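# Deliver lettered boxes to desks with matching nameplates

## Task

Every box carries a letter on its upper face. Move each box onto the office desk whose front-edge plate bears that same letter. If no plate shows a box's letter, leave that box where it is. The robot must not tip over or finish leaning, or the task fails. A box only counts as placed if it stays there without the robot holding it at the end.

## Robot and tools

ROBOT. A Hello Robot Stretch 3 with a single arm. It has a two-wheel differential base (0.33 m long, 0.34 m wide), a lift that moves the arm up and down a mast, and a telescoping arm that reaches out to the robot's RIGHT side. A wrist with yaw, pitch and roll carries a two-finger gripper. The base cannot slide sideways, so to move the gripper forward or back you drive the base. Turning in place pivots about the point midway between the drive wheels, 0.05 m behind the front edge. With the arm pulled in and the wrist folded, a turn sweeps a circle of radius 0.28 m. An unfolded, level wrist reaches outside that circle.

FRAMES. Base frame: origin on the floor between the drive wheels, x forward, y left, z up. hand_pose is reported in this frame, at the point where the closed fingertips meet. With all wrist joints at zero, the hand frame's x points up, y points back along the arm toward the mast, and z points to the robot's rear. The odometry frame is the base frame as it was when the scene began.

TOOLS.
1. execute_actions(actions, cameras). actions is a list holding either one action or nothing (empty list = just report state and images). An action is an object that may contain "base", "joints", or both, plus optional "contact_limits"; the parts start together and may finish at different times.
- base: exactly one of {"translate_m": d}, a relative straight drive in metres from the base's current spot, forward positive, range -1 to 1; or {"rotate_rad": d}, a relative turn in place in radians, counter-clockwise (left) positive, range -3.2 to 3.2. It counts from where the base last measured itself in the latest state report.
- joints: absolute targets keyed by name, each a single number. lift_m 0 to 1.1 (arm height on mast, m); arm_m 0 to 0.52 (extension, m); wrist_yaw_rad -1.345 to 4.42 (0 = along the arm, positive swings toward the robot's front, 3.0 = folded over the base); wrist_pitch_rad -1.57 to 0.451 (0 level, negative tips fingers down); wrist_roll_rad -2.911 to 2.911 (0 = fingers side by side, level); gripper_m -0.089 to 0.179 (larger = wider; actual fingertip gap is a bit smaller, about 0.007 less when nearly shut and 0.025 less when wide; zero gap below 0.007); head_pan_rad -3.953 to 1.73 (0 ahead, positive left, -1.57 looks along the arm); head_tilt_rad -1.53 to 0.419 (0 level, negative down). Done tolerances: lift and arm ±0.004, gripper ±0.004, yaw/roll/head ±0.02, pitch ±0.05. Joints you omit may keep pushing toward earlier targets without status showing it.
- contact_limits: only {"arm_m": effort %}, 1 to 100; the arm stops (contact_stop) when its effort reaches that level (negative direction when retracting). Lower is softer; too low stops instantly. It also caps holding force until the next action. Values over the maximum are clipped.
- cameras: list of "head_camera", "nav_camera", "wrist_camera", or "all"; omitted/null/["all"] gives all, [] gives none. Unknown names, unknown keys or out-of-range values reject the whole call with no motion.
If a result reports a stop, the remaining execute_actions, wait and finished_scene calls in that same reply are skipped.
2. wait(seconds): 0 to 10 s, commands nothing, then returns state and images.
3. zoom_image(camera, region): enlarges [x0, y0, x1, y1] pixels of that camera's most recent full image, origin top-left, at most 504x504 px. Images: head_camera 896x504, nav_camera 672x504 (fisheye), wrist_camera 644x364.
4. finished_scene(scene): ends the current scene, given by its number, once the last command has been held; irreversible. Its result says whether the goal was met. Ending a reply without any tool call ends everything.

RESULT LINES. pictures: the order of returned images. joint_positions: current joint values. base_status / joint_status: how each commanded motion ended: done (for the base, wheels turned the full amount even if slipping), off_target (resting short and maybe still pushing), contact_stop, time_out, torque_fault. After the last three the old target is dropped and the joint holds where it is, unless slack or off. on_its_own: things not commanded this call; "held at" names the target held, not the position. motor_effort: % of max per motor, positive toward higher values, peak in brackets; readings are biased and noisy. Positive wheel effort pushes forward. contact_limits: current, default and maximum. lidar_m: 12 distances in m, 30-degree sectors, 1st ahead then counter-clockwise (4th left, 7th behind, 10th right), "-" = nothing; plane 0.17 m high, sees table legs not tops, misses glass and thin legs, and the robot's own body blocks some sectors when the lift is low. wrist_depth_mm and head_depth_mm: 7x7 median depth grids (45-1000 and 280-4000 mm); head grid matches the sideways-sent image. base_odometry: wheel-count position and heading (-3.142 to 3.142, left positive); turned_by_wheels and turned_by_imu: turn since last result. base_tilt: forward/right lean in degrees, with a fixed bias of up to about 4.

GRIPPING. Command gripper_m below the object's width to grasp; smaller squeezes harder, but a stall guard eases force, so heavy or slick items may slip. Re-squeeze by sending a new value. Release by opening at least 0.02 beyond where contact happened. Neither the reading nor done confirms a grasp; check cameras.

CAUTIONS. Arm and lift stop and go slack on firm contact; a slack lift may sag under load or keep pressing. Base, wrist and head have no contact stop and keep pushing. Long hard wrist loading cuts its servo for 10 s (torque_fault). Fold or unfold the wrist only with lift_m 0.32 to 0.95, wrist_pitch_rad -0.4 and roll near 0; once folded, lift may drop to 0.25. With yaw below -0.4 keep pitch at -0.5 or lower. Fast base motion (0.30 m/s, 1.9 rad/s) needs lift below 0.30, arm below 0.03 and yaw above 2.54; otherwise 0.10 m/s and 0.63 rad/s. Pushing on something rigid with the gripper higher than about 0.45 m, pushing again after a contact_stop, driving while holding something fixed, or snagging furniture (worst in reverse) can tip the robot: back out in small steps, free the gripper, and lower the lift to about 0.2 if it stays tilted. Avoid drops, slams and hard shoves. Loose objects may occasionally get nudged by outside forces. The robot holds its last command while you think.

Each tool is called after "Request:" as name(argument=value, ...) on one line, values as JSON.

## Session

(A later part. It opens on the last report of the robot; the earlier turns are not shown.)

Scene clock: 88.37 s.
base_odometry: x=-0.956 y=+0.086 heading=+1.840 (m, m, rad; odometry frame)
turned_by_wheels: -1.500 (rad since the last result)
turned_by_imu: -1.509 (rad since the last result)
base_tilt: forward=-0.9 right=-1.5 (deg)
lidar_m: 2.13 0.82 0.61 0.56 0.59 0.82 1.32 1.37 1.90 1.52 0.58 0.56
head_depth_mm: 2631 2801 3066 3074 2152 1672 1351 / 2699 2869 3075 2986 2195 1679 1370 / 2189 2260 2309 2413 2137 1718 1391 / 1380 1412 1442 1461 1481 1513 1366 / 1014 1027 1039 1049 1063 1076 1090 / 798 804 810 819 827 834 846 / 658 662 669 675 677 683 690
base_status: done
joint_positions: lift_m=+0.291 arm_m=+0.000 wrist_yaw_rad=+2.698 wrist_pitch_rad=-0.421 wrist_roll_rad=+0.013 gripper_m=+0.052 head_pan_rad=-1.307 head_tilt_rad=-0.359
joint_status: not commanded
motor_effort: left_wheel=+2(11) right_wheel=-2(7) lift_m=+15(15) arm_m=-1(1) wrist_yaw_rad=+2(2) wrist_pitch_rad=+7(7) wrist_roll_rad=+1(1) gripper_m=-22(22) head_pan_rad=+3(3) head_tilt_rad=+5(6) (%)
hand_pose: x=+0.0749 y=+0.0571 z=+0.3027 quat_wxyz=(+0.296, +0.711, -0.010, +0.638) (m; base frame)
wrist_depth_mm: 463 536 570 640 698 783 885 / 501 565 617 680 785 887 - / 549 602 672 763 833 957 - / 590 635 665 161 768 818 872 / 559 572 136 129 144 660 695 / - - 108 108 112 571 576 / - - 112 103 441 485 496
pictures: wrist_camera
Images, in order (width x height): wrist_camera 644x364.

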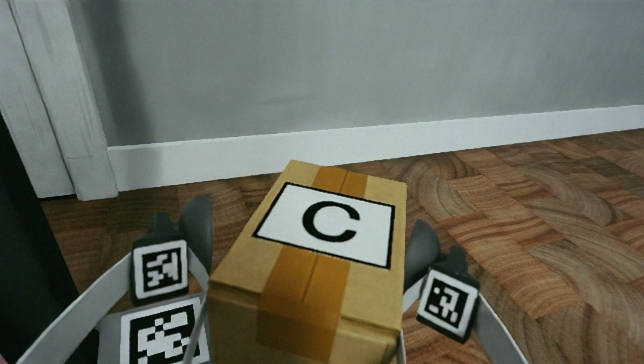

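Request:
execute_actions(actions=[{"base":{"translate_m":1.0}}], cameras=[])

Request:
execute_actions(actions=[{"base":{"rotate_rad":-0.4}}], cameras=[])

Request:
execute_actions(actions=[{"base":{"translate_m":1.0}}], cameras=["head_camera"])

Request:
execute_actions(actions=[{"base":{"rotate_rad":1.92},"joints":{"lift_m":0.7,"head_pan_rad":-1.7,"head_tilt_rad":-0.6}}], cameras=[])

Request:
execute_actions(actions=[{"joints":{"wrist_yaw_rad":0,"arm_m":0.17,"lift_m":0.78}}])

Scene clock: 97.80 s.
base_odometry: x=-1.222 y=+1.050 heading=+1.840 (m, m, rad; odometry frame)
turned_by_wheels: +0.000 (rad since the last result)
turned_by_imu: +0.008 (rad since the last result)
base_tilt: forward=-1.1 right=-1.6 (deg)
lidar_m: 1.77 0.79 0.58 0.57 0.59 0.82 2.31 0.55 0.42 1.27 3.03 2.04
head_depth_mm: 2680 2844 3011 2909 2164 1660 1350 / 2727 2929 3067 3132 2191 1686 1372 / 2794 3020 3162 3210 2218 1698 1380 / 2896 3064 3249 3282 2270 1734 1400 / 2946 3159 3323 3220 2294 1761 1414 / 3030 3275 3489 3527 2358 1776 1426 / 3130 3376 3747 3574 2398 1801 1444
base_status: done
joint_positions: lift_m=+0.291 arm_m=+0.000 wrist_yaw_rad=+2.698 wrist_pitch_rad=-0.421 wrist_roll_rad=+0.013 gripper_m=+0.052 head_pan_rad=-1.307 head_tilt_rad=-0.359
joint_status: not commanded
motor_effort: left_wheel=+0(9) right_wheel=-2(3) lift_m=+15(15) arm_m=-1(1) wrist_yaw_rad=+3(2) wrist_pitch_rad=+7(7) wrist_roll_rad=+1(1) gripper_m=-22(22) head_pan_rad=+4(3) head_tilt_rad=+5(5) (%)
hand_pose: x=+0.0749 y=+0.0571 z=+0.3027 quat_wxyz=(+0.296, +0.711, -0.010, +0.638) (m; base frame)
wrist_depth_mm: 470 516 561 601 673 751 867 / 509 549 596 650 735 817 - / 536 608 661 712 806 944 - / 575 608 704 160 753 821 867 / 563 578 135 129 145 668 680 / - - 107 109 112 564 571 / - - 113 103 445 482 498
pictures: none
No camera images: the call's "cameras" was empty. Leave "cameras" out to get every camera's image.

Scene clock: 99.10 s.
base_odometry: x=-1.222 y=+1.050 heading=+1.440 (m, m, rad; odometry frame)
turned_by_wheels: -0.400 (rad since the last result)
turned_by_imu: -0.403 (rad since the last result)
base_tilt: forward=-1.3 right=-1.6 (deg)
lidar_m: 2.02 1.43 0.71 0.57 0.57 0.62 0.95 2.31 0.49 0.42 1.28 2.61
head_depth_mm: 318 342 370 403 441 489 546 / 334 359 388 424 464 513 577 / 877 1173 1232 821 1260 1078 1300 / 1047 1165 1260 1817 2093 1692 1396 / 2651 2914 3125 3158 2294 1752 1421 / 2761 2886 3046 3290 2349 1783 1423 / 2726 2895 3036 3265 2372 1806 1444
base_status: done
joint_positions: lift_m=+0.291 arm_m=+0.000 wrist_yaw_rad=+2.698 wrist_pitch_rad=-0.421 wrist_roll_rad=+0.013 gripper_m=+0.052 head_pan_rad=-1.307 head_tilt_rad=-0.359
joint_status: not commanded
motor_effort: left_wheel=+1(11) right_wheel=-2(6) lift_m=+15(15) arm_m=-2(1) wrist_yaw_rad=+2(2) wrist_pitch_rad=+7(7) wrist_roll_rad=+1(1) gripper_m=-22(22) head_pan_rad=+3(3) head_tilt_rad=+5(5) (%)
hand_pose: x=+0.0749 y=+0.0571 z=+0.3027 quat_wxyz=(+0.296, +0.711, -0.010, +0.638) (m; base frame)
wrist_depth_mm: 474 548 631 807 - - - / 498 581 694 876 - - - / 519 614 751 899 - - - / 555 649 719 161 791 798 889 / 547 571 136 129 145 658 683 / - - 107 109 112 556 581 / - - 112 103 452 480 494
pictures: none
No camera images: the call's "cameras" was empty. Leave "cameras" out to get every camera's image.

Scene clock: 104.20 s.
base_odometry: x=-1.091 y=+2.042 heading=+1.440 (m, m, rad; odometry frame)
turned_by_wheels: +0.000 (rad since the last result)
turned_by_imu: +0.008 (rad since the last result)
base_tilt: forward=-1.0 right=-1.5 (deg)
lidar_m: 1.00 1.06 1.00 0.94 0.93 1.02 1.59 1.06 1.39 2.13 2.38 1.05
head_depth_mm: 2475 2619 2844 2863 2151 1665 1360 / 2523 2700 2768 2932 2186 1689 1365 / 2484 2670 2772 3015 2240 1711 1381 / 2457 2636 2728 3034 2263 1731 1393 / 2428 2630 2724 3001 2306 1760 1408 / 2417 2571 2670 2882 2320 1786 1427 / 2415 2565 2683 2938 2393 1807 1442
base_status: done
joint_positions: lift_m=+0.291 arm_m=+0.000 wrist_yaw_rad=+2.698 wrist_pitch_rad=-0.421 wrist_roll_rad=+0.013 gripper_m=+0.052 head_pan_rad=-1.307 head_tilt_rad=-0.359
joint_status: not commanded
motor_effort: left_wheel=+1(8) right_wheel=-2(4) lift_m=+15(15) arm_m=-1(2) wrist_yaw_rad=+3(2) wrist_pitch_rad=+7(7) wrist_roll_rad=+1(1) gripper_m=-22(22) head_pan_rad=+3(4) head_tilt_rad=+5(5) (%)
hand_pose: x=+0.0749 y=+0.0571 z=+0.3027 quat_wxyz=(+0.296, +0.711, -0.010, +0.638) (m; base frame)
wrist_depth_mm: 730 849 - - - - - / 754 876 - - - - - / 775 843 900 983 - - - / 647 678 706 161 778 832 837 / 552 577 136 129 144 661 657 / - - 107 108 112 557 584 / - - 112 103 443 470 501
pictures: head_camera (sideways: a quarter turn clockwise sets it upright)
Images, in order (width x height): head_camera 896x504.

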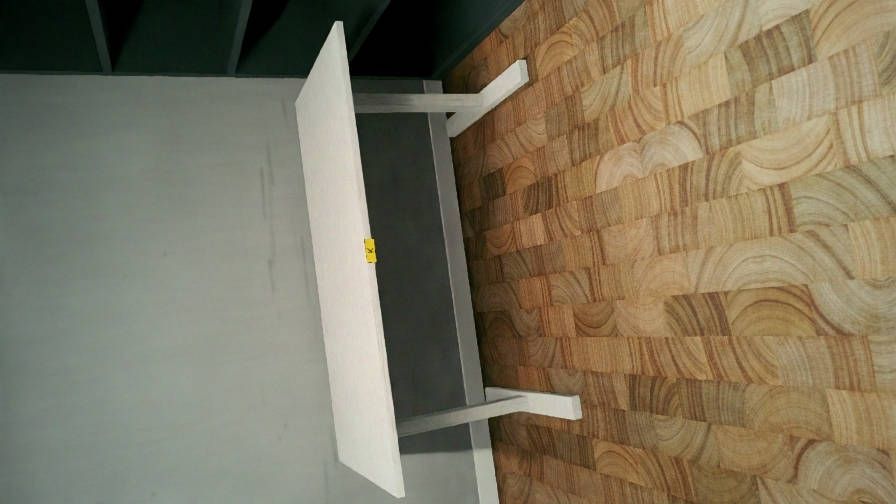

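Scene clock: 108.77 s.
base_odometry: x=-1.091 y=+2.042 heading=-2.924 (m, m, rad; odometry frame)
turned_by_wheels: +1.920 (rad since the last result)
turned_by_imu: +1.941 (rad since the last result)
base_tilt: forward=-1.1 right=-1.5 (deg)
lidar_m: 0.93 0.96 1.31 1.06 1.40 2.12 2.38 1.72 1.00 1.05 0.99 0.97
head_depth_mm: 1369 1513 1204 1012 1607 1382 1209 / 1345 1512 1233 1000 1626 1383 1218 / 1321 1472 1267 979 1700 1375 1206 / 1306 1451 1290 966 1616 1423 1240 / 1283 1423 1476 1769 1751 1430 1225 / 1256 1396 1564 1782 1765 1452 1240 / 1244 1365 1533 1754 1780 1475 1252
base_status: done
joint_positions: lift_m=+0.699 arm_m=+0.000 wrist_yaw_rad=+2.698 wrist_pitch_rad=-0.421 wrist_roll_rad=+0.013 gripper_m=+0.052 head_pan_rad=-1.693 head_tilt_rad=-0.593
joint_status: all done
motor_effort: left_wheel=-2(8) right_wheel=+1(6) lift_m=+46(48) arm_m=-1(2) wrist_yaw_rad=+1(3) wrist_pitch_rad=+8(8) wrist_roll_rad=+1(1) gripper_m=-22(22) head_pan_rad=-3(27) head_tilt_rad=-4(26) (%)
hand_pose: x=+0.0748 y=+0.0571 z=+0.7112 quat_wxyz=(+0.297, +0.711, -0.009, +0.638) (m; base frame)
wrist_depth_mm: - - - - - 976 749 / - - - - - 950 767 / - - - - - - 790 / - - - 160 - - 789 / - - 136 129 145 - 808 / - - 107 108 112 - 836 / - 811 114 103 842 943 829
pictures: none
No camera images: the call's "cameras" was empty. Leave "cameras" out to get every camera's image.

Scene clock: 111.27 s.
base_odometry: x=-1.091 y=+2.042 heading=-2.924 (m, m, rad; odometry frame)
turned_by_wheels: +0.000 (rad since the last result)
turned_by_imu: +0.001 (rad since the last result)
base_tilt: forward=-1.1 right=-1.5 (deg)
lidar_m: 0.93 0.96 1.30 1.06 1.40 2.12 2.38 1.72 1.00 1.05 0.99 0.97
head_depth_mm: 1380 1512 1216 1017 1692 - - / 1347 1497 1231 1000 - 1328 1196 / 1326 1479 1260 982 - 1340 1204 / 1301 1449 1292 964 - 1370 1216 / 1275 1416 1473 1775 1740 1440 1231 / 1255 1399 1569 1790 1782 1451 1239 / 1234 1369 1531 1744 1798 1466 1258
base_status: not commanded
joint_positions: lift_m=+0.779 arm_m=+0.170 wrist_yaw_rad=+0.003 wrist_pitch_rad=-0.421 wrist_roll_rad=+0.013 gripper_m=+0.052 head_pan_rad=-1.693 head_tilt_rad=-0.593
joint_status: all done
motor_effort: left_wheel=-2(2) right_wheel=+1(1) lift_m=+46(49) arm_m=+2(3) wrist_yaw_rad=-3(6) wrist_pitch_rad=+7(7) wrist_roll_rad=+1(1) gripper_m=-22(22) head_pan_rad=-3(3) head_tilt_rad=-4(4) (%)
hand_pose: x=-0.0209 y=-0.5387 z=+0.7912 quat_wxyz=(+0.687, +0.148, -0.695, -0.148) (m; base frame)
wrist_depth_mm: - - - - 928 - 980 / - - - 688 655 752 842 / 858 - - 443 460 495 545 / 757 - - 160 358 381 401 / 764 - 136 129 145 966 574 / 745 - 107 109 112 - - / 748 901 114 103 848 - -
pictures: head_camera (sideways: a quarter turn clockwise sets it upright), nav_camera (sideways: a quarter turn counterclockwise sets it upright), wrist_camera
Images, in order (width x height): head_camera 896x504, nav_camera 672x504, wrist_camera 644x364.

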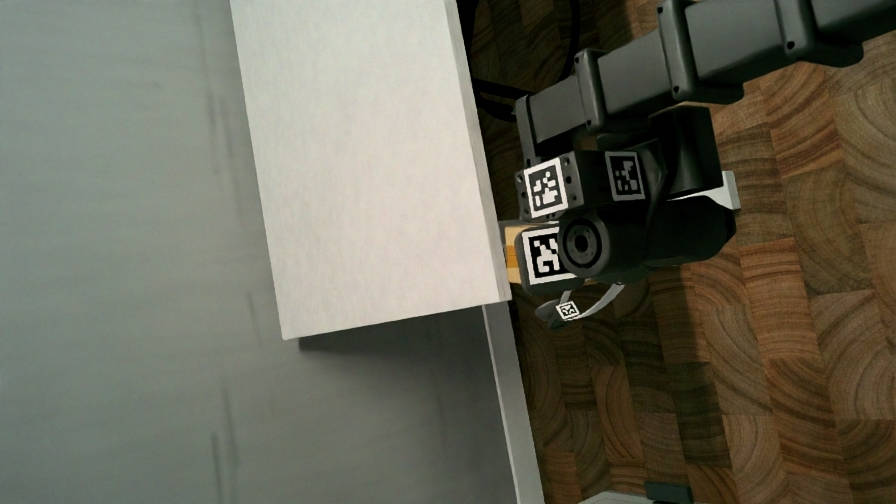

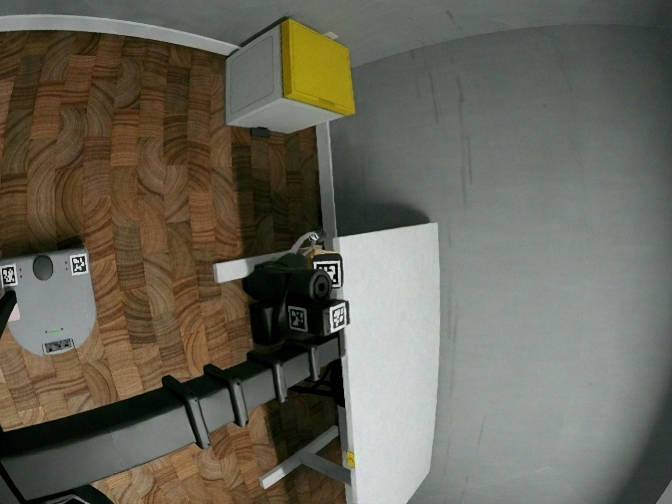

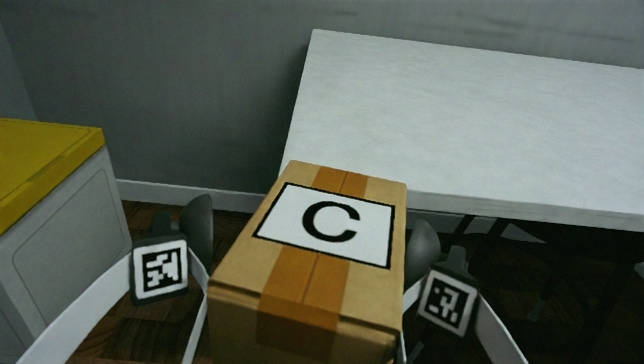

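Request:
execute_actions(actions=[{"base":{"translate_m":-0.2},"joints":{"arm_m":0.52,"lift_m":0.765,"head_pan_rad":-3.2,"head_tilt_rad":-0.3}}], cameras=["head_camera"])

Request:
execute_actions(actions=[{"joints":{"lift_m":0.728,"head_pan_rad":-1.9,"head_tilt_rad":-0.6}}], cameras=["head_camera","wrist_camera"])

Scene clock: 118.00 s.
base_odometry: x=-0.896 y=+2.085 heading=-2.924 (m, m, rad; odometry frame)
turned_by_wheels: +0.000 (rad since the last result)
turned_by_imu: +0.001 (rad since the last result)
base_tilt: forward=-1.1 right=-1.5 (deg)
lidar_m: 1.13 1.17 1.59 1.06 1.31 1.95 2.18 1.56 0.93 0.95 1.12 1.17
head_depth_mm: 2348 2474 2609 2644 2316 1733 1398 / 2330 2465 2612 2864 2358 1771 1417 / 2299 2459 2557 2805 2388 1801 1436 / 2306 2456 2544 2805 2427 1824 1446 / 2264 2434 2588 2803 2515 1846 1465 / 2247 2416 2583 2324 2426 1884 1488 / 2253 2393 2550 2702 2594 1901 1503
base_status: done
joint_positions: lift_m=+0.766 arm_m=+0.520 wrist_yaw_rad=+0.001 wrist_pitch_rad=-0.421 wrist_roll_rad=+0.013 gripper_m=+0.052 head_pan_rad=-3.193 head_tilt_rad=-0.310
joint_status: all done
motor_effort: left_wheel=-1(7) right_wheel=+1(3) lift_m=+15(48) arm_m=+2(2) wrist_yaw_rad=-1(3) wrist_pitch_rad=+7(8) wrist_roll_rad=+1(1) gripper_m=-22(22) head_pan_rad=-3(37) head_tilt_rad=+5(30) (%)
hand_pose: x=-0.0213 y=-0.8886 z=+0.7776 quat_wxyz=(+0.687, +0.148, -0.696, -0.149) (m; base frame)
wrist_depth_mm: 695 681 683 675 665 670 654 / 741 699 516 557 601 691 711 / 808 358 374 403 427 465 507 / 273 283 302 161 330 350 367 / 232 242 135 129 145 282 293 / 199 - 107 108 112 240 242 / - 177 114 103 186 205 209
pictures: head_camera (sideways: a quarter turn clockwise sets it upright)
Images, in order (width x height): head_camera 896x504.

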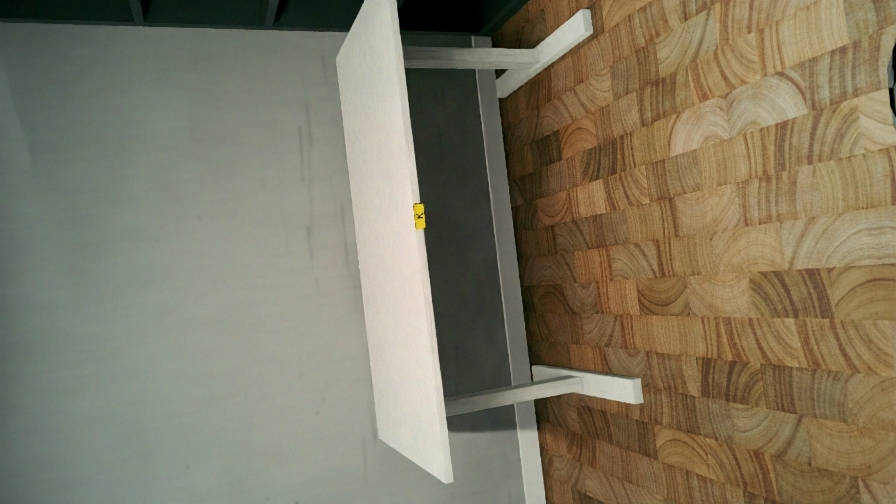

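Scene clock: 119.23 s.
base_odometry: x=-0.896 y=+2.085 heading=-2.924 (m, m, rad; odometry frame)
turned_by_wheels: +0.000 (rad since the last result)
turned_by_imu: +0.000 (rad since the last result)
base_tilt: forward=-1.1 right=-1.4 (deg)
lidar_m: 1.13 1.17 1.59 1.06 1.31 1.96 2.18 1.57 0.94 0.95 1.12 1.18
head_depth_mm: 1573 1685 1208 1930 1652 1369 1204 / 1505 1638 1241 1902 1659 1427 - / 1442 1583 1264 1054 1636 - 1182 / 1387 1527 1291 1012 1639 1410 1210 / 1333 1474 1324 908 1701 1447 1223 / 1286 1417 1359 - 1615 1423 1241 / 1239 1362 1394 1006 1634 1463 1248
base_status: not commanded
joint_positions: lift_m=+0.729 arm_m=+0.520 wrist_yaw_rad=+0.001 wrist_pitch_rad=-0.421 wrist_roll_rad=+0.013 gripper_m=+0.052 head_pan_rad=-1.907 head_tilt_rad=-0.592
joint_status: all done
motor_effort: left_wheel=-2(1) right_wheel=+1(1) lift_m=+15(13) arm_m=+2(2) wrist_yaw_rad=-2(1) wrist_pitch_rad=+7(8) wrist_roll_rad=+1(1) gripper_m=-22(22) head_pan_rad=+3(37) head_tilt_rad=-5(33) (%)
hand_pose: x=-0.0213 y=-0.8886 z=+0.7406 quat_wxyz=(+0.687, +0.148, -0.696, -0.149) (m; base frame)
wrist_depth_mm: 695 687 621 652 669 667 672 / 746 375 404 440 486 533 619 / 271 281 301 319 341 366 398 / 218 226 238 159 263 277 294 / 183 191 135 128 144 224 235 / 159 156 107 109 112 188 195 / - 142 114 103 148 162 166
pictures: head_camera (sideways: a quarter turn clockwise sets it upright), wrist_camera
Images, in order (width x height): head_camera 896x504, wrist_camera 644x364.

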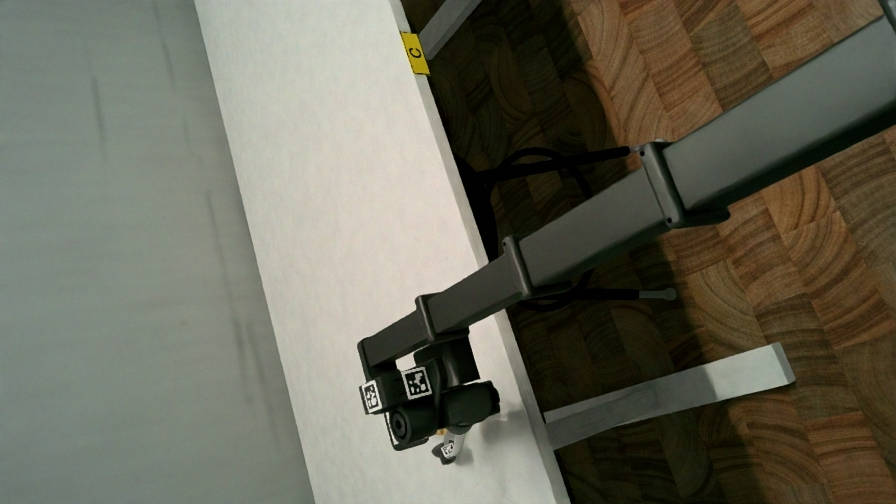

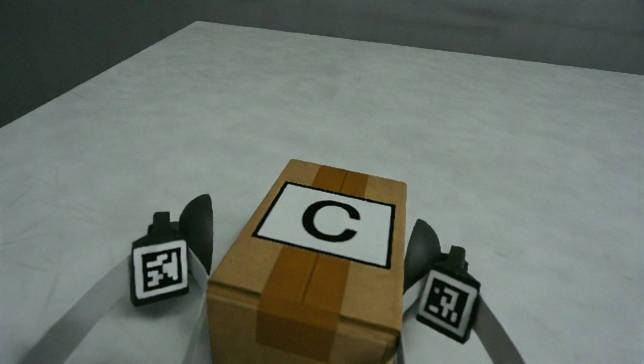

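Request:
execute_actions(actions=[{"joints":{"gripper_m":0.12,"head_pan_rad":-3.2,"head_tilt_rad":-0.3}}], cameras=["head_camera"])

Request:
zoom_image(camera="head_camera", region=[380, 170, 470, 260])

Request:
execute_actions(actions=[{"joints":{"arm_m":0.25,"lift_m":0.745}}], cameras=["wrist_camera"])

Request:
execute_actions(actions=[{"base":{"rotate_rad":0.93},"joints":{"arm_m":0,"lift_m":0.29,"wrist_yaw_rad":2.7,"gripper_m":0.05,"head_pan_rad":0,"head_tilt_rad":-0.9}}], cameras=[])

Request:
execute_actions(actions=[{"base":{"translate_m":1.0}}], cameras=[])

Request:
execute_actions(actions=[{"base":{"rotate_rad":0.63}}], cameras=["nav_camera"])

Scene clock: 126.90 s.
base_odometry: x=-0.896 y=+2.085 heading=-2.924 (m, m, rad; odometry frame)
turned_by_wheels: +0.000 (rad since the last result)
turned_by_imu: +0.001 (rad since the last result)
base_tilt: forward=-1.1 right=-1.7 (deg)
lidar_m: 1.13 1.17 1.58 1.06 1.31 1.95 2.19 1.57 0.94 0.95 1.12 1.17
head_depth_mm: 2316 2480 2639 2623 2298 1742 1402 / 2350 2530 2630 2850 2388 1779 1422 / 2301 2461 2593 2846 2412 1800 1437 / 2319 2432 2586 2860 2451 1816 1452 / 2293 2421 2576 2820 2502 1859 1469 / 2228 2404 2564 2319 2437 1880 1487 / 2244 2371 2578 2696 2543 1901 1507
base_status: not commanded
joint_positions: lift_m=+0.729 arm_m=+0.520 wrist_yaw_rad=+0.001 wrist_pitch_rad=-0.421 wrist_roll_rad=+0.013 gripper_m=+0.120 head_pan_rad=-3.193 head_tilt_rad=-0.310
joint_status: all done
motor_effort: left_wheel=-1(1) right_wheel=+1(0) lift_m=+15(15) arm_m=+2(2) wrist_yaw_rad=+0(1) wrist_pitch_rad=+7(8) wrist_roll_rad=+1(1) gripper_m=+1(89) head_pan_rad=-3(37) head_tilt_rad=+6(33) (%)
hand_pose: x=-0.0213 y=-0.8887 z=+0.7407 quat_wxyz=(+0.687, +0.147, -0.696, -0.149) (m; base frame)
wrist_depth_mm: 698 675 626 657 671 664 665 / 735 376 411 446 493 552 606 / 270 283 301 323 345 369 395 / 218 228 236 161 263 280 298 / 183 192 189 133 149 226 236 / 161 155 113 112 119 191 196 / 136 142 115 103 150 156 167
pictures: head_camera (sideways: a quarter turn clockwise sets it upright)
Images, in order (width x height): head_camera 896x504.

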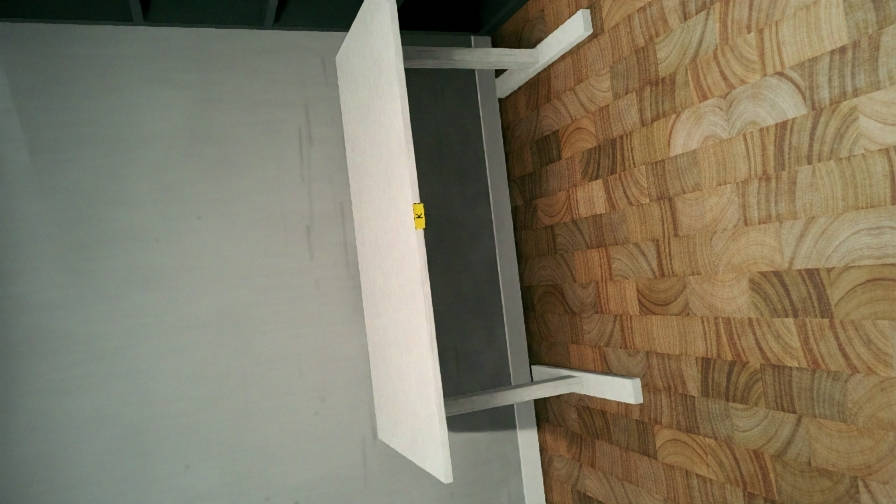

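Region (380, 170, 470, 260) of head_camera's 896x504 image, scaled by 5.600, with more detail than that image has.

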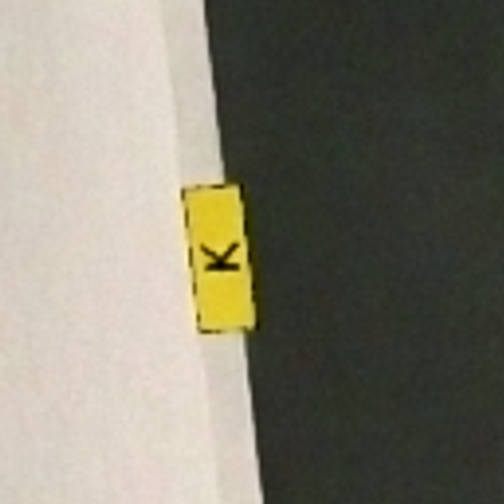

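Scene clock: 130.10 s.
base_odometry: x=-0.896 y=+2.085 heading=-2.924 (m, m, rad; odometry frame)
turned_by_wheels: +0.000 (rad since the last result)
turned_by_imu: +0.001 (rad since the last result)
base_tilt: forward=-1.0 right=-1.6 (deg)
lidar_m: 1.13 1.17 1.58 1.06 1.31 1.95 2.18 1.56 0.94 0.95 1.12 1.18
head_depth_mm: 2344 2477 2636 2688 2285 1742 1407 / 2339 2478 2586 2871 2386 1768 1420 / 2291 2462 2566 2830 2424 1812 1433 / 2318 2443 2574 2799 2439 1820 1451 / 2291 2450 2579 2807 2503 1843 1482 / 2246 2414 2525 2337 2421 1880 1487 / 2229 2367 2539 2698 2597 1908 1502
base_status: not commanded
joint_positions: lift_m=+0.744 arm_m=+0.250 wrist_yaw_rad=+0.001 wrist_pitch_rad=-0.420 wrist_roll_rad=+0.013 gripper_m=+0.120 head_pan_rad=-3.193 head_tilt_rad=-0.310
joint_status: all done
motor_effort: left_wheel=-1(1) right_wheel=+1(1) lift_m=+46(51) arm_m=-1(1) wrist_yaw_rad=+0(1) wrist_pitch_rad=+7(8) wrist_roll_rad=+1(1) gripper_m=+1(0) head_pan_rad=-3(3) head_tilt_rad=+6(6) (%)
hand_pose: x=-0.0213 y=-0.6193 z=+0.7564 quat_wxyz=(+0.687, +0.147, -0.696, -0.148) (m; base frame)
wrist_depth_mm: 906 930 763 805 897 903 890 / - 462 456 374 549 606 700 / 337 317 335 345 383 415 450 / 265 265 268 278 293 312 330 / - - - - 599 277 284 / 951 956 - - - 758 - / 838 866 893 895 974 969 -
pictures: wrist_camera
Images, in order (width x height): wrist_camera 644x364.

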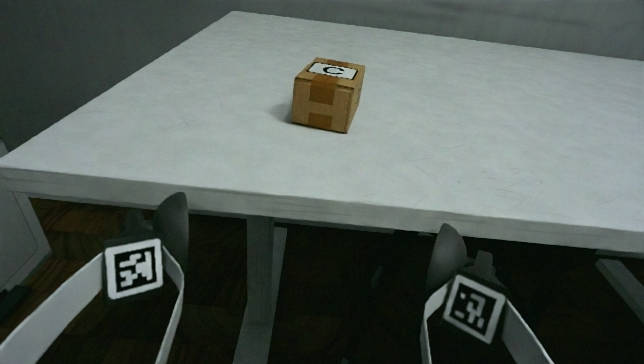

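Scene clock: 135.07 s.
base_odometry: x=-0.896 y=+2.085 heading=-1.994 (m, m, rad; odometry frame)
turned_by_wheels: +0.930 (rad since the last result)
turned_by_imu: +0.941 (rad since the last result)
base_tilt: forward=-1.1 right=-1.6 (deg)
lidar_m: 1.43 1.06 1.27 1.91 2.31 2.18 0.93 0.95 1.20 1.12 1.13 1.14
head_depth_mm: 1208 1380 1598 1539 1348 1206 1093 / 1326 1531 1727 1557 1365 1220 1099 / 1475 1732 1835 1578 1374 1226 1110 / 1646 1987 1857 1594 1390 1244 1119 / 1876 2168 1887 1609 1400 1252 1127 / 2146 2314 1927 1641 1423 1265 1138 / 2612 2344 1941 1557 1438 1272 1149
base_status: done
joint_positions: lift_m=+0.291 arm_m=+0.000 wrist_yaw_rad=+2.697 wrist_pitch_rad=-0.420 wrist_roll_rad=+0.013 gripper_m=+0.050 head_pan_rad=-0.007 head_tilt_rad=-0.889
joint_status: all done
motor_effort: left_wheel=-2(6) right_wheel=+1(5) lift_m=+14(40) arm_m=-1(0) wrist_yaw_rad=+3(5) wrist_pitch_rad=+6(7) wrist_roll_rad=+1(1) gripper_m=+0(91) head_pan_rad=+3(38) head_tilt_rad=-6(45) (%)
hand_pose: x=+0.0751 y=+0.0572 z=+0.3030 quat_wxyz=(+0.296, +0.711, -0.010, +0.638) (m; base frame)
wrist_depth_mm: - - - - - - - / - - - - - - - / 806 838 896 958 - - - / 638 679 704 766 800 834 894 / 558 560 618 608 658 668 694 / - 488 499 523 570 554 578 / - - 452 455 458 484 491
pictures: none
No camera images: the call's "cameras" was empty. Leave "cameras" out to get every camera's image.

Scene clock: 140.17 s.
base_odometry: x=-1.306 y=+1.173 heading=-1.994 (m, m, rad; odometry frame)
turned_by_wheels: +0.000 (rad since the last result)
turned_by_imu: +0.007 (rad since the last result)
base_tilt: forward=-0.9 right=-1.5 (deg)
lidar_m: 0.67 1.35 0.70 0.51 1.37 3.00 1.89 1.64 0.86 0.57 0.53 0.54
head_depth_mm: 547 624 724 865 1070 1198 1093 / 603 697 823 1012 1271 1217 1099 / 667 788 956 1210 1368 1221 1104 / 753 910 1132 1479 1389 1240 1117 / 861 1065 1400 1591 1398 1248 1126 / 1006 1295 1751 1636 1419 1266 1132 / 1159 1595 1891 1657 1435 1271 1146
base_status: done
joint_positions: lift_m=+0.291 arm_m=+0.000 wrist_yaw_rad=+2.698 wrist_pitch_rad=-0.420 wrist_roll_rad=+0.013 gripper_m=+0.050 head_pan_rad=-0.007 head_tilt_rad=-0.890
joint_status: not commanded
motor_effort: left_wheel=-2(6) right_wheel=+1(6) lift_m=+15(14) arm_m=-1(1) wrist_yaw_rad=+2(4) wrist_pitch_rad=+7(7) wrist_roll_rad=+1(1) gripper_m=+0(0) head_pan_rad=+4(3) head_tilt_rad=-6(6) (%)
hand_pose: x=+0.0750 y=+0.0573 z=+0.3030 quat_wxyz=(+0.296, +0.711, -0.010, +0.638) (m; base frame)
wrist_depth_mm: - 492 650 - - - - / 819 524 690 - - - - / 679 560 743 932 - - - / 634 613 695 741 784 829 855 / 555 574 608 614 652 659 696 / - 486 492 524 562 556 579 / - - 448 445 455 475 491
pictures: none
No camera images: the call's "cameras" was empty. Leave "cameras" out to get every camera's image.

Scene clock: 141.77 s.
base_odometry: x=-1.306 y=+1.173 heading=-1.364 (m, m, rad; odometry frame)
turned_by_wheels: +0.630 (rad since the last result)
turned_by_imu: +0.635 (rad since the last result)
base_tilt: forward=-1.1 right=-1.5 (deg)
lidar_m: 1.89 0.62 0.51 1.33 3.31 1.92 1.65 0.76 0.55 0.53 0.55 0.74
head_depth_mm: 1338 1425 1571 1522 1362 1215 1089 / 1886 1998 1825 1561 1357 1223 1097 / 2322 2181 1831 1581 1379 1229 1111 / 2279 2221 1861 1592 1396 1243 1118 / 2262 2255 1892 1605 1400 1248 1126 / 2244 2293 1900 1627 1421 1260 1137 / 2246 2328 1923 1641 1188 1117 1126
base_status: done
joint_positions: lift_m=+0.291 arm_m=+0.000 wrist_yaw_rad=+2.698 wrist_pitch_rad=-0.420 wrist_roll_rad=+0.013 gripper_m=+0.050 head_pan_rad=-0.007 head_tilt_rad=-0.890
joint_status: not commanded
motor_effort: left_wheel=-2(7) right_wheel=+1(6) lift_m=+15(14) arm_m=-1(1) wrist_yaw_rad=+2(3) wrist_pitch_rad=+7(7) wrist_roll_rad=+1(1) gripper_m=+0(0) head_pan_rad=+4(3) head_tilt_rad=-6(7) (%)
hand_pose: x=+0.0750 y=+0.0573 z=+0.3030 quat_wxyz=(+0.296, +0.711, -0.010, +0.638) (m; base frame)
wrist_depth_mm: - - - 520 545 618 - / - - - 573 606 685 - / 802 819 884 605 662 - - / 659 689 724 680 750 823 897 / 548 561 610 615 647 672 692 / - 490 494 520 555 558 575 / - - 449 450 453 487 497
pictures: nav_camera (sideways: a quarter turn counterclockwise sets it upright)
Images, in order (width x height): nav_camera 672x504.

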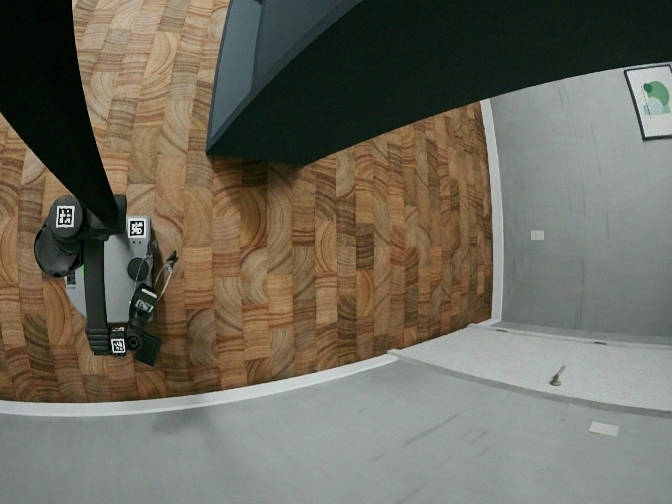

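Request:
execute_actions(actions=[{"base":{"translate_m":1.0}}], cameras=[])

Request:
execute_actions(actions=[{"base":{"rotate_rad":1.11}}], cameras=[])

Request:
execute_actions(actions=[{"base":{"translate_m":1.0}}], cameras=[])

Request:
execute_actions(actions=[{"base":{"translate_m":1.0}}], cameras=[])

Request:
execute_actions(actions=[{"base":{"translate_m":0.12},"joints":{"lift_m":0.45}}], cameras=[])

Request:
execute_actions(actions=[{"base":{"rotate_rad":1.99},"joints":{"lift_m":1.06,"wrist_yaw_rad":0.35,"gripper_m":0.14,"head_pan_rad":-1.4,"head_tilt_rad":-0.6}}], cameras=[])

Request:
execute_actions(actions=[{"joints":{"arm_m":0.2}}])

Scene clock: 152.37 s.
base_odometry: x=-1.101 y=+0.194 heading=-1.364 (m, m, rad; odometry frame)
turned_by_wheels: +0.000 (rad since the last result)
turned_by_imu: +0.008 (rad since the last result)
base_tilt: forward=-1.0 right=-1.6 (deg)
lidar_m: 1.45 1.50 2.04 1.15 0.55 0.62 2.09 0.74 0.54 0.52 0.54 0.70
head_depth_mm: 1325 1480 1541 1507 1360 1208 1091 / 1356 1586 1782 1554 1364 1218 1099 / 1334 1589 1789 1575 1383 1230 1106 / 1331 1562 1779 1583 1393 1238 1116 / 1313 1542 1797 1600 1409 1252 1124 / 1302 1539 1793 1635 1425 1258 1132 / 1298 1515 1806 1645 1433 1275 1139
base_status: done
joint_positions: lift_m=+0.291 arm_m=+0.000 wrist_yaw_rad=+2.698 wrist_pitch_rad=-0.420 wrist_roll_rad=+0.013 gripper_m=+0.050 head_pan_rad=-0.007 head_tilt_rad=-0.890
joint_status: not commanded
motor_effort: left_wheel=-2(7) right_wheel=+2(6) lift_m=+15(14) arm_m=-2(2) wrist_yaw_rad=+3(2) wrist_pitch_rad=+7(7) wrist_roll_rad=+1(1) gripper_m=+0(0) head_pan_rad=+3(3) head_tilt_rad=-6(6) (%)
hand_pose: x=+0.0750 y=+0.0573 z=+0.3030 quat_wxyz=(+0.296, +0.711, -0.010, +0.638) (m; base frame)
wrist_depth_mm: - - - - - - - / - - - - - - - / 790 827 903 932 - - - / 662 687 726 738 793 820 878 / 561 564 595 595 660 680 700 / - 479 483 511 564 566 577 / - - 449 445 447 487 487
pictures: none
No camera images: the call's "cameras" was empty. Leave "cameras" out to get every camera's image.

Scene clock: 154.50 s.
base_odometry: x=-1.101 y=+0.194 heading=-0.254 (m, m, rad; odometry frame)
turned_by_wheels: +1.110 (rad since the last result)
turned_by_imu: +1.118 (rad since the last result)
base_tilt: forward=-1.1 right=-1.5 (deg)
lidar_m: 2.18 0.92 0.53 0.67 1.67 0.70 0.53 0.52 0.54 0.75 1.45 1.52
head_depth_mm: 1809 1989 1783 1536 1357 1204 1089 / 2085 2150 1810 1566 1366 1219 1098 / 2378 2195 1834 1576 1381 1222 1112 / 2670 2209 1858 1590 1394 1240 1121 / 2763 2260 1900 1611 1404 1254 1125 / 2855 2294 1902 1630 1422 1259 1136 / 2802 2321 1937 1652 1436 1265 1128
base_status: done
joint_positions: lift_m=+0.291 arm_m=+0.000 wrist_yaw_rad=+2.698 wrist_pitch_rad=-0.420 wrist_roll_rad=+0.013 gripper_m=+0.050 head_pan_rad=-0.007 head_tilt_rad=-0.890
joint_status: not commanded
motor_effort: left_wheel=-3(8) right_wheel=+1(7) lift_m=+15(15) arm_m=-1(1) wrist_yaw_rad=+2(2) wrist_pitch_rad=+7(7) wrist_roll_rad=+1(1) gripper_m=+0(0) head_pan_rad=+3(3) head_tilt_rad=-6(6) (%)
hand_pose: x=+0.0750 y=+0.0573 z=+0.3030 quat_wxyz=(+0.296, +0.711, -0.010, +0.638) (m; base frame)
wrist_depth_mm: - - 648 535 691 - - / - - 702 586 806 - - / 799 851 752 643 906 - - / 650 673 727 700 748 801 921 / 550 571 600 608 660 651 705 / - 486 489 514 554 559 574 / - - 452 452 455 482 508
pictures: none
No camera images: the call's "cameras" was empty. Leave "cameras" out to get every camera's image.

Scene clock: 159.60 s.
base_odometry: x=-0.133 y=-0.057 heading=-0.254 (m, m, rad; odometry frame)
turned_by_wheels: +0.000 (rad since the last result)
turned_by_imu: +0.007 (rad since the last result)
base_tilt: forward=-1.1 right=-1.6 (deg)
lidar_m: 1.52 1.97 0.98 0.75 0.74 0.77 1.44 1.39 1.33 1.02 1.00 1.06
head_depth_mm: 1242 1401 1601 1540 1355 1208 1093 / 1422 1626 1766 1554 1367 1215 1099 / 1639 1915 1833 1576 1390 1227 1114 / 1957 2145 1856 1592 1391 1233 1116 / 2222 2175 1884 1608 1401 1251 1127 / 2242 2316 1907 1625 1418 1267 1134 / 2106 2269 1929 1633 1444 1275 1142
base_status: done
joint_positions: lift_m=+0.291 arm_m=+0.000 wrist_yaw_rad=+2.698 wrist_pitch_rad=-0.420 wrist_roll_rad=+0.013 gripper_m=+0.050 head_pan_rad=-0.007 head_tilt_rad=-0.890
joint_status: not commanded
motor_effort: left_wheel=-1(6) right_wheel=+1(6) lift_m=+15(15) arm_m=-1(1) wrist_yaw_rad=+1(3) wrist_pitch_rad=+7(6) wrist_roll_rad=+1(1) gripper_m=+0(0) head_pan_rad=+3(3) head_tilt_rad=-6(6) (%)
hand_pose: x=+0.0749 y=+0.0573 z=+0.3030 quat_wxyz=(+0.296, +0.711, -0.010, +0.638) (m; base frame)
wrist_depth_mm: 613 717 857 - - - - / 631 763 916 - - - - / 665 784 903 936 - - - / 664 677 701 754 789 820 894 / 551 560 609 616 638 657 687 / - 488 487 523 556 569 573 / - - 445 452 454 486 498
pictures: none
No camera images: the call's "cameras" was empty. Leave "cameras" out to get every camera's image.

Scene clock: 164.70 s.
base_odometry: x=+0.835 y=-0.309 heading=-0.254 (m, m, rad; odometry frame)
turned_by_wheels: +0.000 (rad since the last result)
turned_by_imu: +0.007 (rad since the last result)
base_tilt: forward=-1.1 right=-1.4 (deg)
lidar_m: 0.85 1.45 1.37 1.20 1.18 1.24 2.33 1.74 0.74 0.57 0.56 0.59
head_depth_mm: 687 775 891 1036 1237 1208 1089 / 784 895 1051 1273 1342 1222 1102 / 889 1066 1293 1509 1386 1230 1110 / 735 1310 1671 1591 1395 1241 1119 / 726 1596 1747 1577 1405 1247 1120 / 739 1101 1784 1621 1423 1264 1137 / 686 661 1710 1650 1439 1278 1145
base_status: done
joint_positions: lift_m=+0.291 arm_m=+0.000 wrist_yaw_rad=+2.698 wrist_pitch_rad=-0.420 wrist_roll_rad=+0.013 gripper_m=+0.050 head_pan_rad=-0.007 head_tilt_rad=-0.890
joint_status: not commanded
motor_effort: left_wheel=-2(7) right_wheel=+1(6) lift_m=+15(14) arm_m=-1(2) wrist_yaw_rad=+2(3) wrist_pitch_rad=+7(7) wrist_roll_rad=+1(1) gripper_m=+0(0) head_pan_rad=+4(3) head_tilt_rad=-6(6) (%)
hand_pose: x=+0.0749 y=+0.0573 z=+0.3030 quat_wxyz=(+0.296, +0.711, -0.010, +0.638) (m; base frame)
wrist_depth_mm: 939 - - - - - - / 990 - - - - - - / 770 830 897 944 - - - / 652 667 701 732 793 827 865 / 554 564 602 604 648 672 698 / - 489 500 516 558 549 588 / - - 443 449 454 486 502
pictures: none
No camera images: the call's "cameras" was empty. Leave "cameras" out to get every camera's image.

Scene clock: 167.23 s.
base_odometry: x=+0.951 y=-0.339 heading=-0.254 (m, m, rad; odometry frame)
turned_by_wheels: +0.000 (rad since the last result)
turned_by_imu: +0.001 (rad since the last result)
base_tilt: forward=-1.2 right=-1.6 (deg)
lidar_m: 0.78 1.34 1.33 1.25 1.24 1.30 1.88 1.57 0.67 0.52 0.51 0.53
head_depth_mm: 622 701 799 936 1125 1196 1090 / 707 811 948 1140 1321 1222 1097 / 808 950 1169 1462 1380 1227 1107 / 742 1133 1512 1591 1380 1238 1121 / 726 629 1691 1519 1403 1250 1122 / 741 607 1658 1626 1424 1261 1135 / 754 599 1564 1644 1437 1276 1147
base_status: done
joint_positions: lift_m=+0.449 arm_m=+0.000 wrist_yaw_rad=+2.698 wrist_pitch_rad=-0.419 wrist_roll_rad=+0.013 gripper_m=+0.050 head_pan_rad=-0.007 head_tilt_rad=-0.890
joint_status: all done
motor_effort: left_wheel=-2(6) right_wheel=+1(6) lift_m=+46(43) arm_m=-1(2) wrist_yaw_rad=+2(2) wrist_pitch_rad=+7(7) wrist_roll_rad=+1(1) gripper_m=+0(0) head_pan_rad=+3(4) head_tilt_rad=-6(6) (%)
hand_pose: x=+0.0749 y=+0.0573 z=+0.4616 quat_wxyz=(+0.296, +0.711, -0.010, +0.638) (m; base frame)
wrist_depth_mm: - - - - - - - / - - - - - - - / - - - - - - - / 888 902 - - - - - / 737 772 825 813 858 895 872 / - 661 674 698 771 755 755 / - 583 611 612 625 651 662
pictures: none
No camera images: the call's "cameras" was empty. Leave "cameras" out to get every camera's image.

Scene clock: 173.60 s.
base_odometry: x=+0.951 y=-0.339 heading=+1.736 (m, m, rad; odometry frame)
turned_by_wheels: +1.990 (rad since the last result)
turned_by_imu: +2.013 (rad since the last result)
base_tilt: forward=-1.1 right=-1.6 (deg)
lidar_m: 1.22 1.26 1.70 2.18 0.74 0.53 0.51 0.52 0.70 0.92 1.39 1.28
head_depth_mm: 1104 1178 - - - 1296 1169 / 1120 1156 - - - 1344 1186 / 1131 1182 - 621 1627 1390 1197 / 1145 1141 720 1648 1705 1411 1205 / 1167 1170 745 1729 1726 1428 1217 / 1170 1211 786 1752 1739 1441 1227 / 1182 1258 804 1771 1771 1457 1245
base_status: done
joint_positions: lift_m=+1.059 arm_m=+0.000 wrist_yaw_rad=+0.352 wrist_pitch_rad=-0.419 wrist_roll_rad=+0.013 gripper_m=+0.140 head_pan_rad=-1.393 head_tilt_rad=-0.606
joint_status: all done
motor_effort: left_wheel=-1(6) right_wheel=+1(4) lift_m=+46(47) arm_m=-1(1) wrist_yaw_rad=-2(5) wrist_pitch_rad=+7(7) wrist_roll_rad=+1(1) gripper_m=+0(93) head_pan_rad=-3(38) head_tilt_rad=+4(28) (%)
hand_pose: x=+0.0559 y=-0.3557 z=+1.0716 quat_wxyz=(+0.703, +0.266, -0.659, -0.026) (m; base frame)
wrist_depth_mm: 834 971 - - 979 889 818 / 608 647 709 772 841 923 873 / - 494 512 510 590 640 679 / - - 451 433 455 430 516 / - - - - 394 389 405 / - - - - - 350 342 / - - - - - - 783
pictures: none
No camera images: the call's "cameras" was empty. Leave "cameras" out to get every camera's image.

Scene clock: 176.30 s.
base_odometry: x=+0.951 y=-0.339 heading=+1.736 (m, m, rad; odometry frame)
turned_by_wheels: +0.000 (rad since the last result)
turned_by_imu: +0.001 (rad since the last result)
base_tilt: forward=-1.2 right=-1.5 (deg)
lidar_m: 1.22 1.26 1.70 2.18 0.74 0.53 0.51 0.52 0.70 0.92 1.39 1.28
head_depth_mm: - - 649 1117 1420 1342 1168 / 1104 - 645 1642 1658 1380 1189 / 1129 1029 700 1670 1676 1396 1197 / 1144 1133 718 1697 1694 1414 1207 / 1160 1173 764 1710 1725 1429 1223 / 1166 1214 784 1734 1745 1440 1231 / 1185 1259 804 1772 1775 1458 1241
base_status: not commanded
joint_positions: lift_m=+1.059 arm_m=+0.200 wrist_yaw_rad=+0.351 wrist_pitch_rad=-0.419 wrist_roll_rad=+0.013 gripper_m=+0.140 head_pan_rad=-1.393 head_tilt_rad=-0.606
joint_status: all done
motor_effort: left_wheel=-2(1) right_wheel=+1(1) lift_m=+45(45) arm_m=+2(2) wrist_yaw_rad=-1(3) wrist_pitch_rad=+7(6) wrist_roll_rad=+1(1) gripper_m=+0(0) head_pan_rad=-3(3) head_tilt_rad=+3(4) (%)
hand_pose: x=+0.0556 y=-0.5553 z=+1.0716 quat_wxyz=(+0.703, +0.266, -0.660, -0.026) (m; base frame)
wrist_depth_mm: 866 973 910 838 779 753 683 / 613 642 643 769 824 787 727 / 461 486 511 544 591 632 690 / 370 395 377 393 457 480 508 / 317 - 337 355 368 317 402 / - 276 288 300 309 268 333 / - - 254 257 266 266 289
pictures: head_camera (sideways: a quarter turn clockwise sets it upright), nav_camera (sideways: a quarter turn counterclockwise sets it upright), wrist_camera
Images, in order (width x height): head_camera 896x504, nav_camera 672x504, wrist_camera 644x364.

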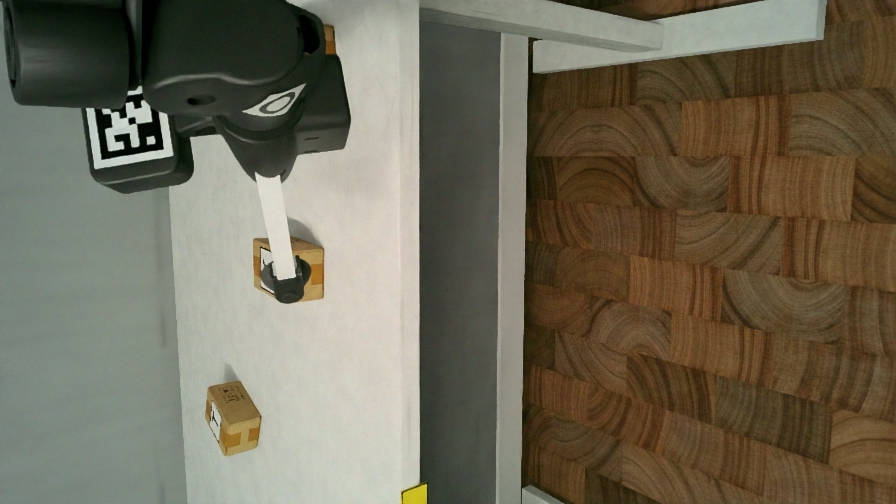

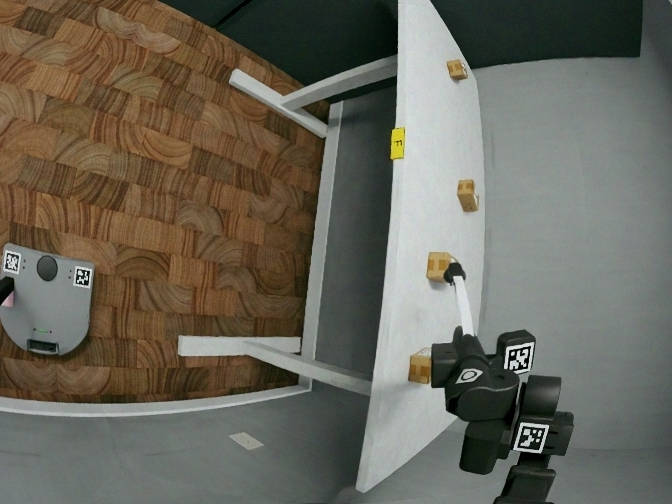

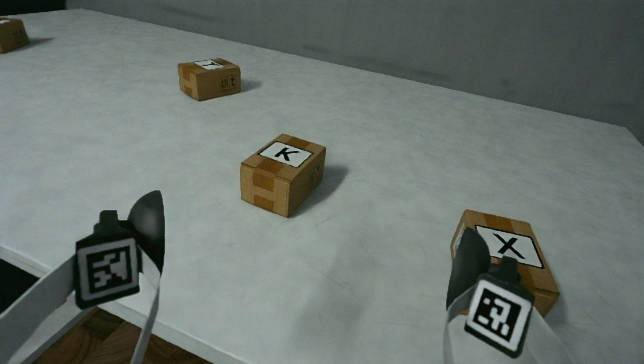

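Request:
execute_actions(actions=[{"base":{"translate_m":0.18},"joints":{"wrist_yaw_rad":0.05,"arm_m":0.27}}], cameras=[])

Request:
execute_actions(actions=[{"joints":{"lift_m":0.965,"arm_m":0.3}}], cameras=["wrist_camera"])

Scene clock: 182.83 s.
base_odometry: x=+0.921 y=-0.161 heading=+1.735 (m, m, rad; odometry frame)
turned_by_wheels: +0.000 (rad since the last result)
turned_by_imu: +0.002 (rad since the last result)
base_tilt: forward=-1.0 right=-1.5 (deg)
lidar_m: 1.04 1.08 1.45 2.40 1.00 0.72 0.69 0.71 0.95 1.34 1.20 1.09
head_depth_mm: - - 704 1605 1631 1362 1176 / - - 690 1633 1659 1380 1191 / 1131 1170 733 1651 1678 1395 1191 / 1136 1133 750 1686 1688 1415 1209 / 1158 1169 769 1715 1721 1426 1214 / 1172 1205 786 1741 1745 1444 1234 / 1182 1258 802 1771 1720 1456 1248
base_status: done
joint_positions: lift_m=+1.059 arm_m=+0.270 wrist_yaw_rad=+0.052 wrist_pitch_rad=-0.419 wrist_roll_rad=+0.013 gripper_m=+0.140 head_pan_rad=-1.393 head_tilt_rad=-0.606
joint_status: all done
motor_effort: left_wheel=-2(3) right_wheel=+1(4) lift_m=+46(46) arm_m=+2(2) wrist_yaw_rad=-2(5) wrist_pitch_rad=+6(7) wrist_roll_rad=+1(1) gripper_m=+0(1) head_pan_rad=-3(2) head_tilt_rad=+3(3) (%)
hand_pose: x=-0.0098 y=-0.6387 z=+1.0716 quat_wxyz=(+0.691, +0.165, -0.692, -0.130) (m; base frame)
wrist_depth_mm: 753 752 751 728 739 730 690 / 588 650 694 746 791 775 768 / 458 451 511 534 588 632 731 / 378 395 411 425 447 479 502 / 317 - 338 285 373 392 404 / - 274 287 274 305 297 271 / 236 243 251 259 266 264 248
pictures: none
No camera images: the call's "cameras" was empty. Leave "cameras" out to get every camera's image.

Scene clock: 184.53 s.
base_odometry: x=+0.921 y=-0.161 heading=+1.735 (m, m, rad; odometry frame)
turned_by_wheels: +0.000 (rad since the last result)
turned_by_imu: +0.000 (rad since the last result)
base_tilt: forward=-1.1 right=-1.6 (deg)
lidar_m: 1.04 1.08 1.44 2.40 1.00 0.72 0.69 0.71 0.95 1.34 1.20 1.09
head_depth_mm: 1105 - 624 1610 1639 1353 1171 / 1119 1188 - 1638 1649 1380 1190 / 1133 1101 707 1661 1667 1400 1200 / 1145 1134 752 1686 1708 1411 1207 / 1157 1172 768 1709 1720 1431 1222 / 1166 1216 785 1731 1743 1440 1226 / 1183 1256 804 1772 1719 1457 1241
base_status: not commanded
joint_positions: lift_m=+0.966 arm_m=+0.300 wrist_yaw_rad=+0.052 wrist_pitch_rad=-0.419 wrist_roll_rad=+0.013 gripper_m=+0.140 head_pan_rad=-1.393 head_tilt_rad=-0.606
joint_status: all done
motor_effort: left_wheel=-2(2) right_wheel=+1(1) lift_m=+14(40) arm_m=+3(3) wrist_yaw_rad=-3(3) wrist_pitch_rad=+7(7) wrist_roll_rad=+1(1) gripper_m=+0(0) head_pan_rad=-3(3) head_tilt_rad=+3(3) (%)
hand_pose: x=-0.0098 y=-0.6687 z=+0.9781 quat_wxyz=(+0.691, +0.165, -0.692, -0.130) (m; base frame)
wrist_depth_mm: 521 413 667 713 716 698 702 / 376 378 433 470 519 574 677 / 287 300 319 238 360 393 419 / 231 243 252 188 269 296 313 / 195 - 208 202 224 239 237 / - 168 179 184 190 207 206 / 147 150 154 159 164 164 178
pictures: wrist_camera
Images, in order (width x height): wrist_camera 644x364.

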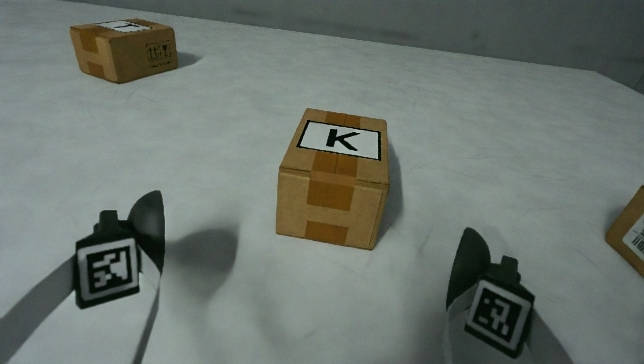

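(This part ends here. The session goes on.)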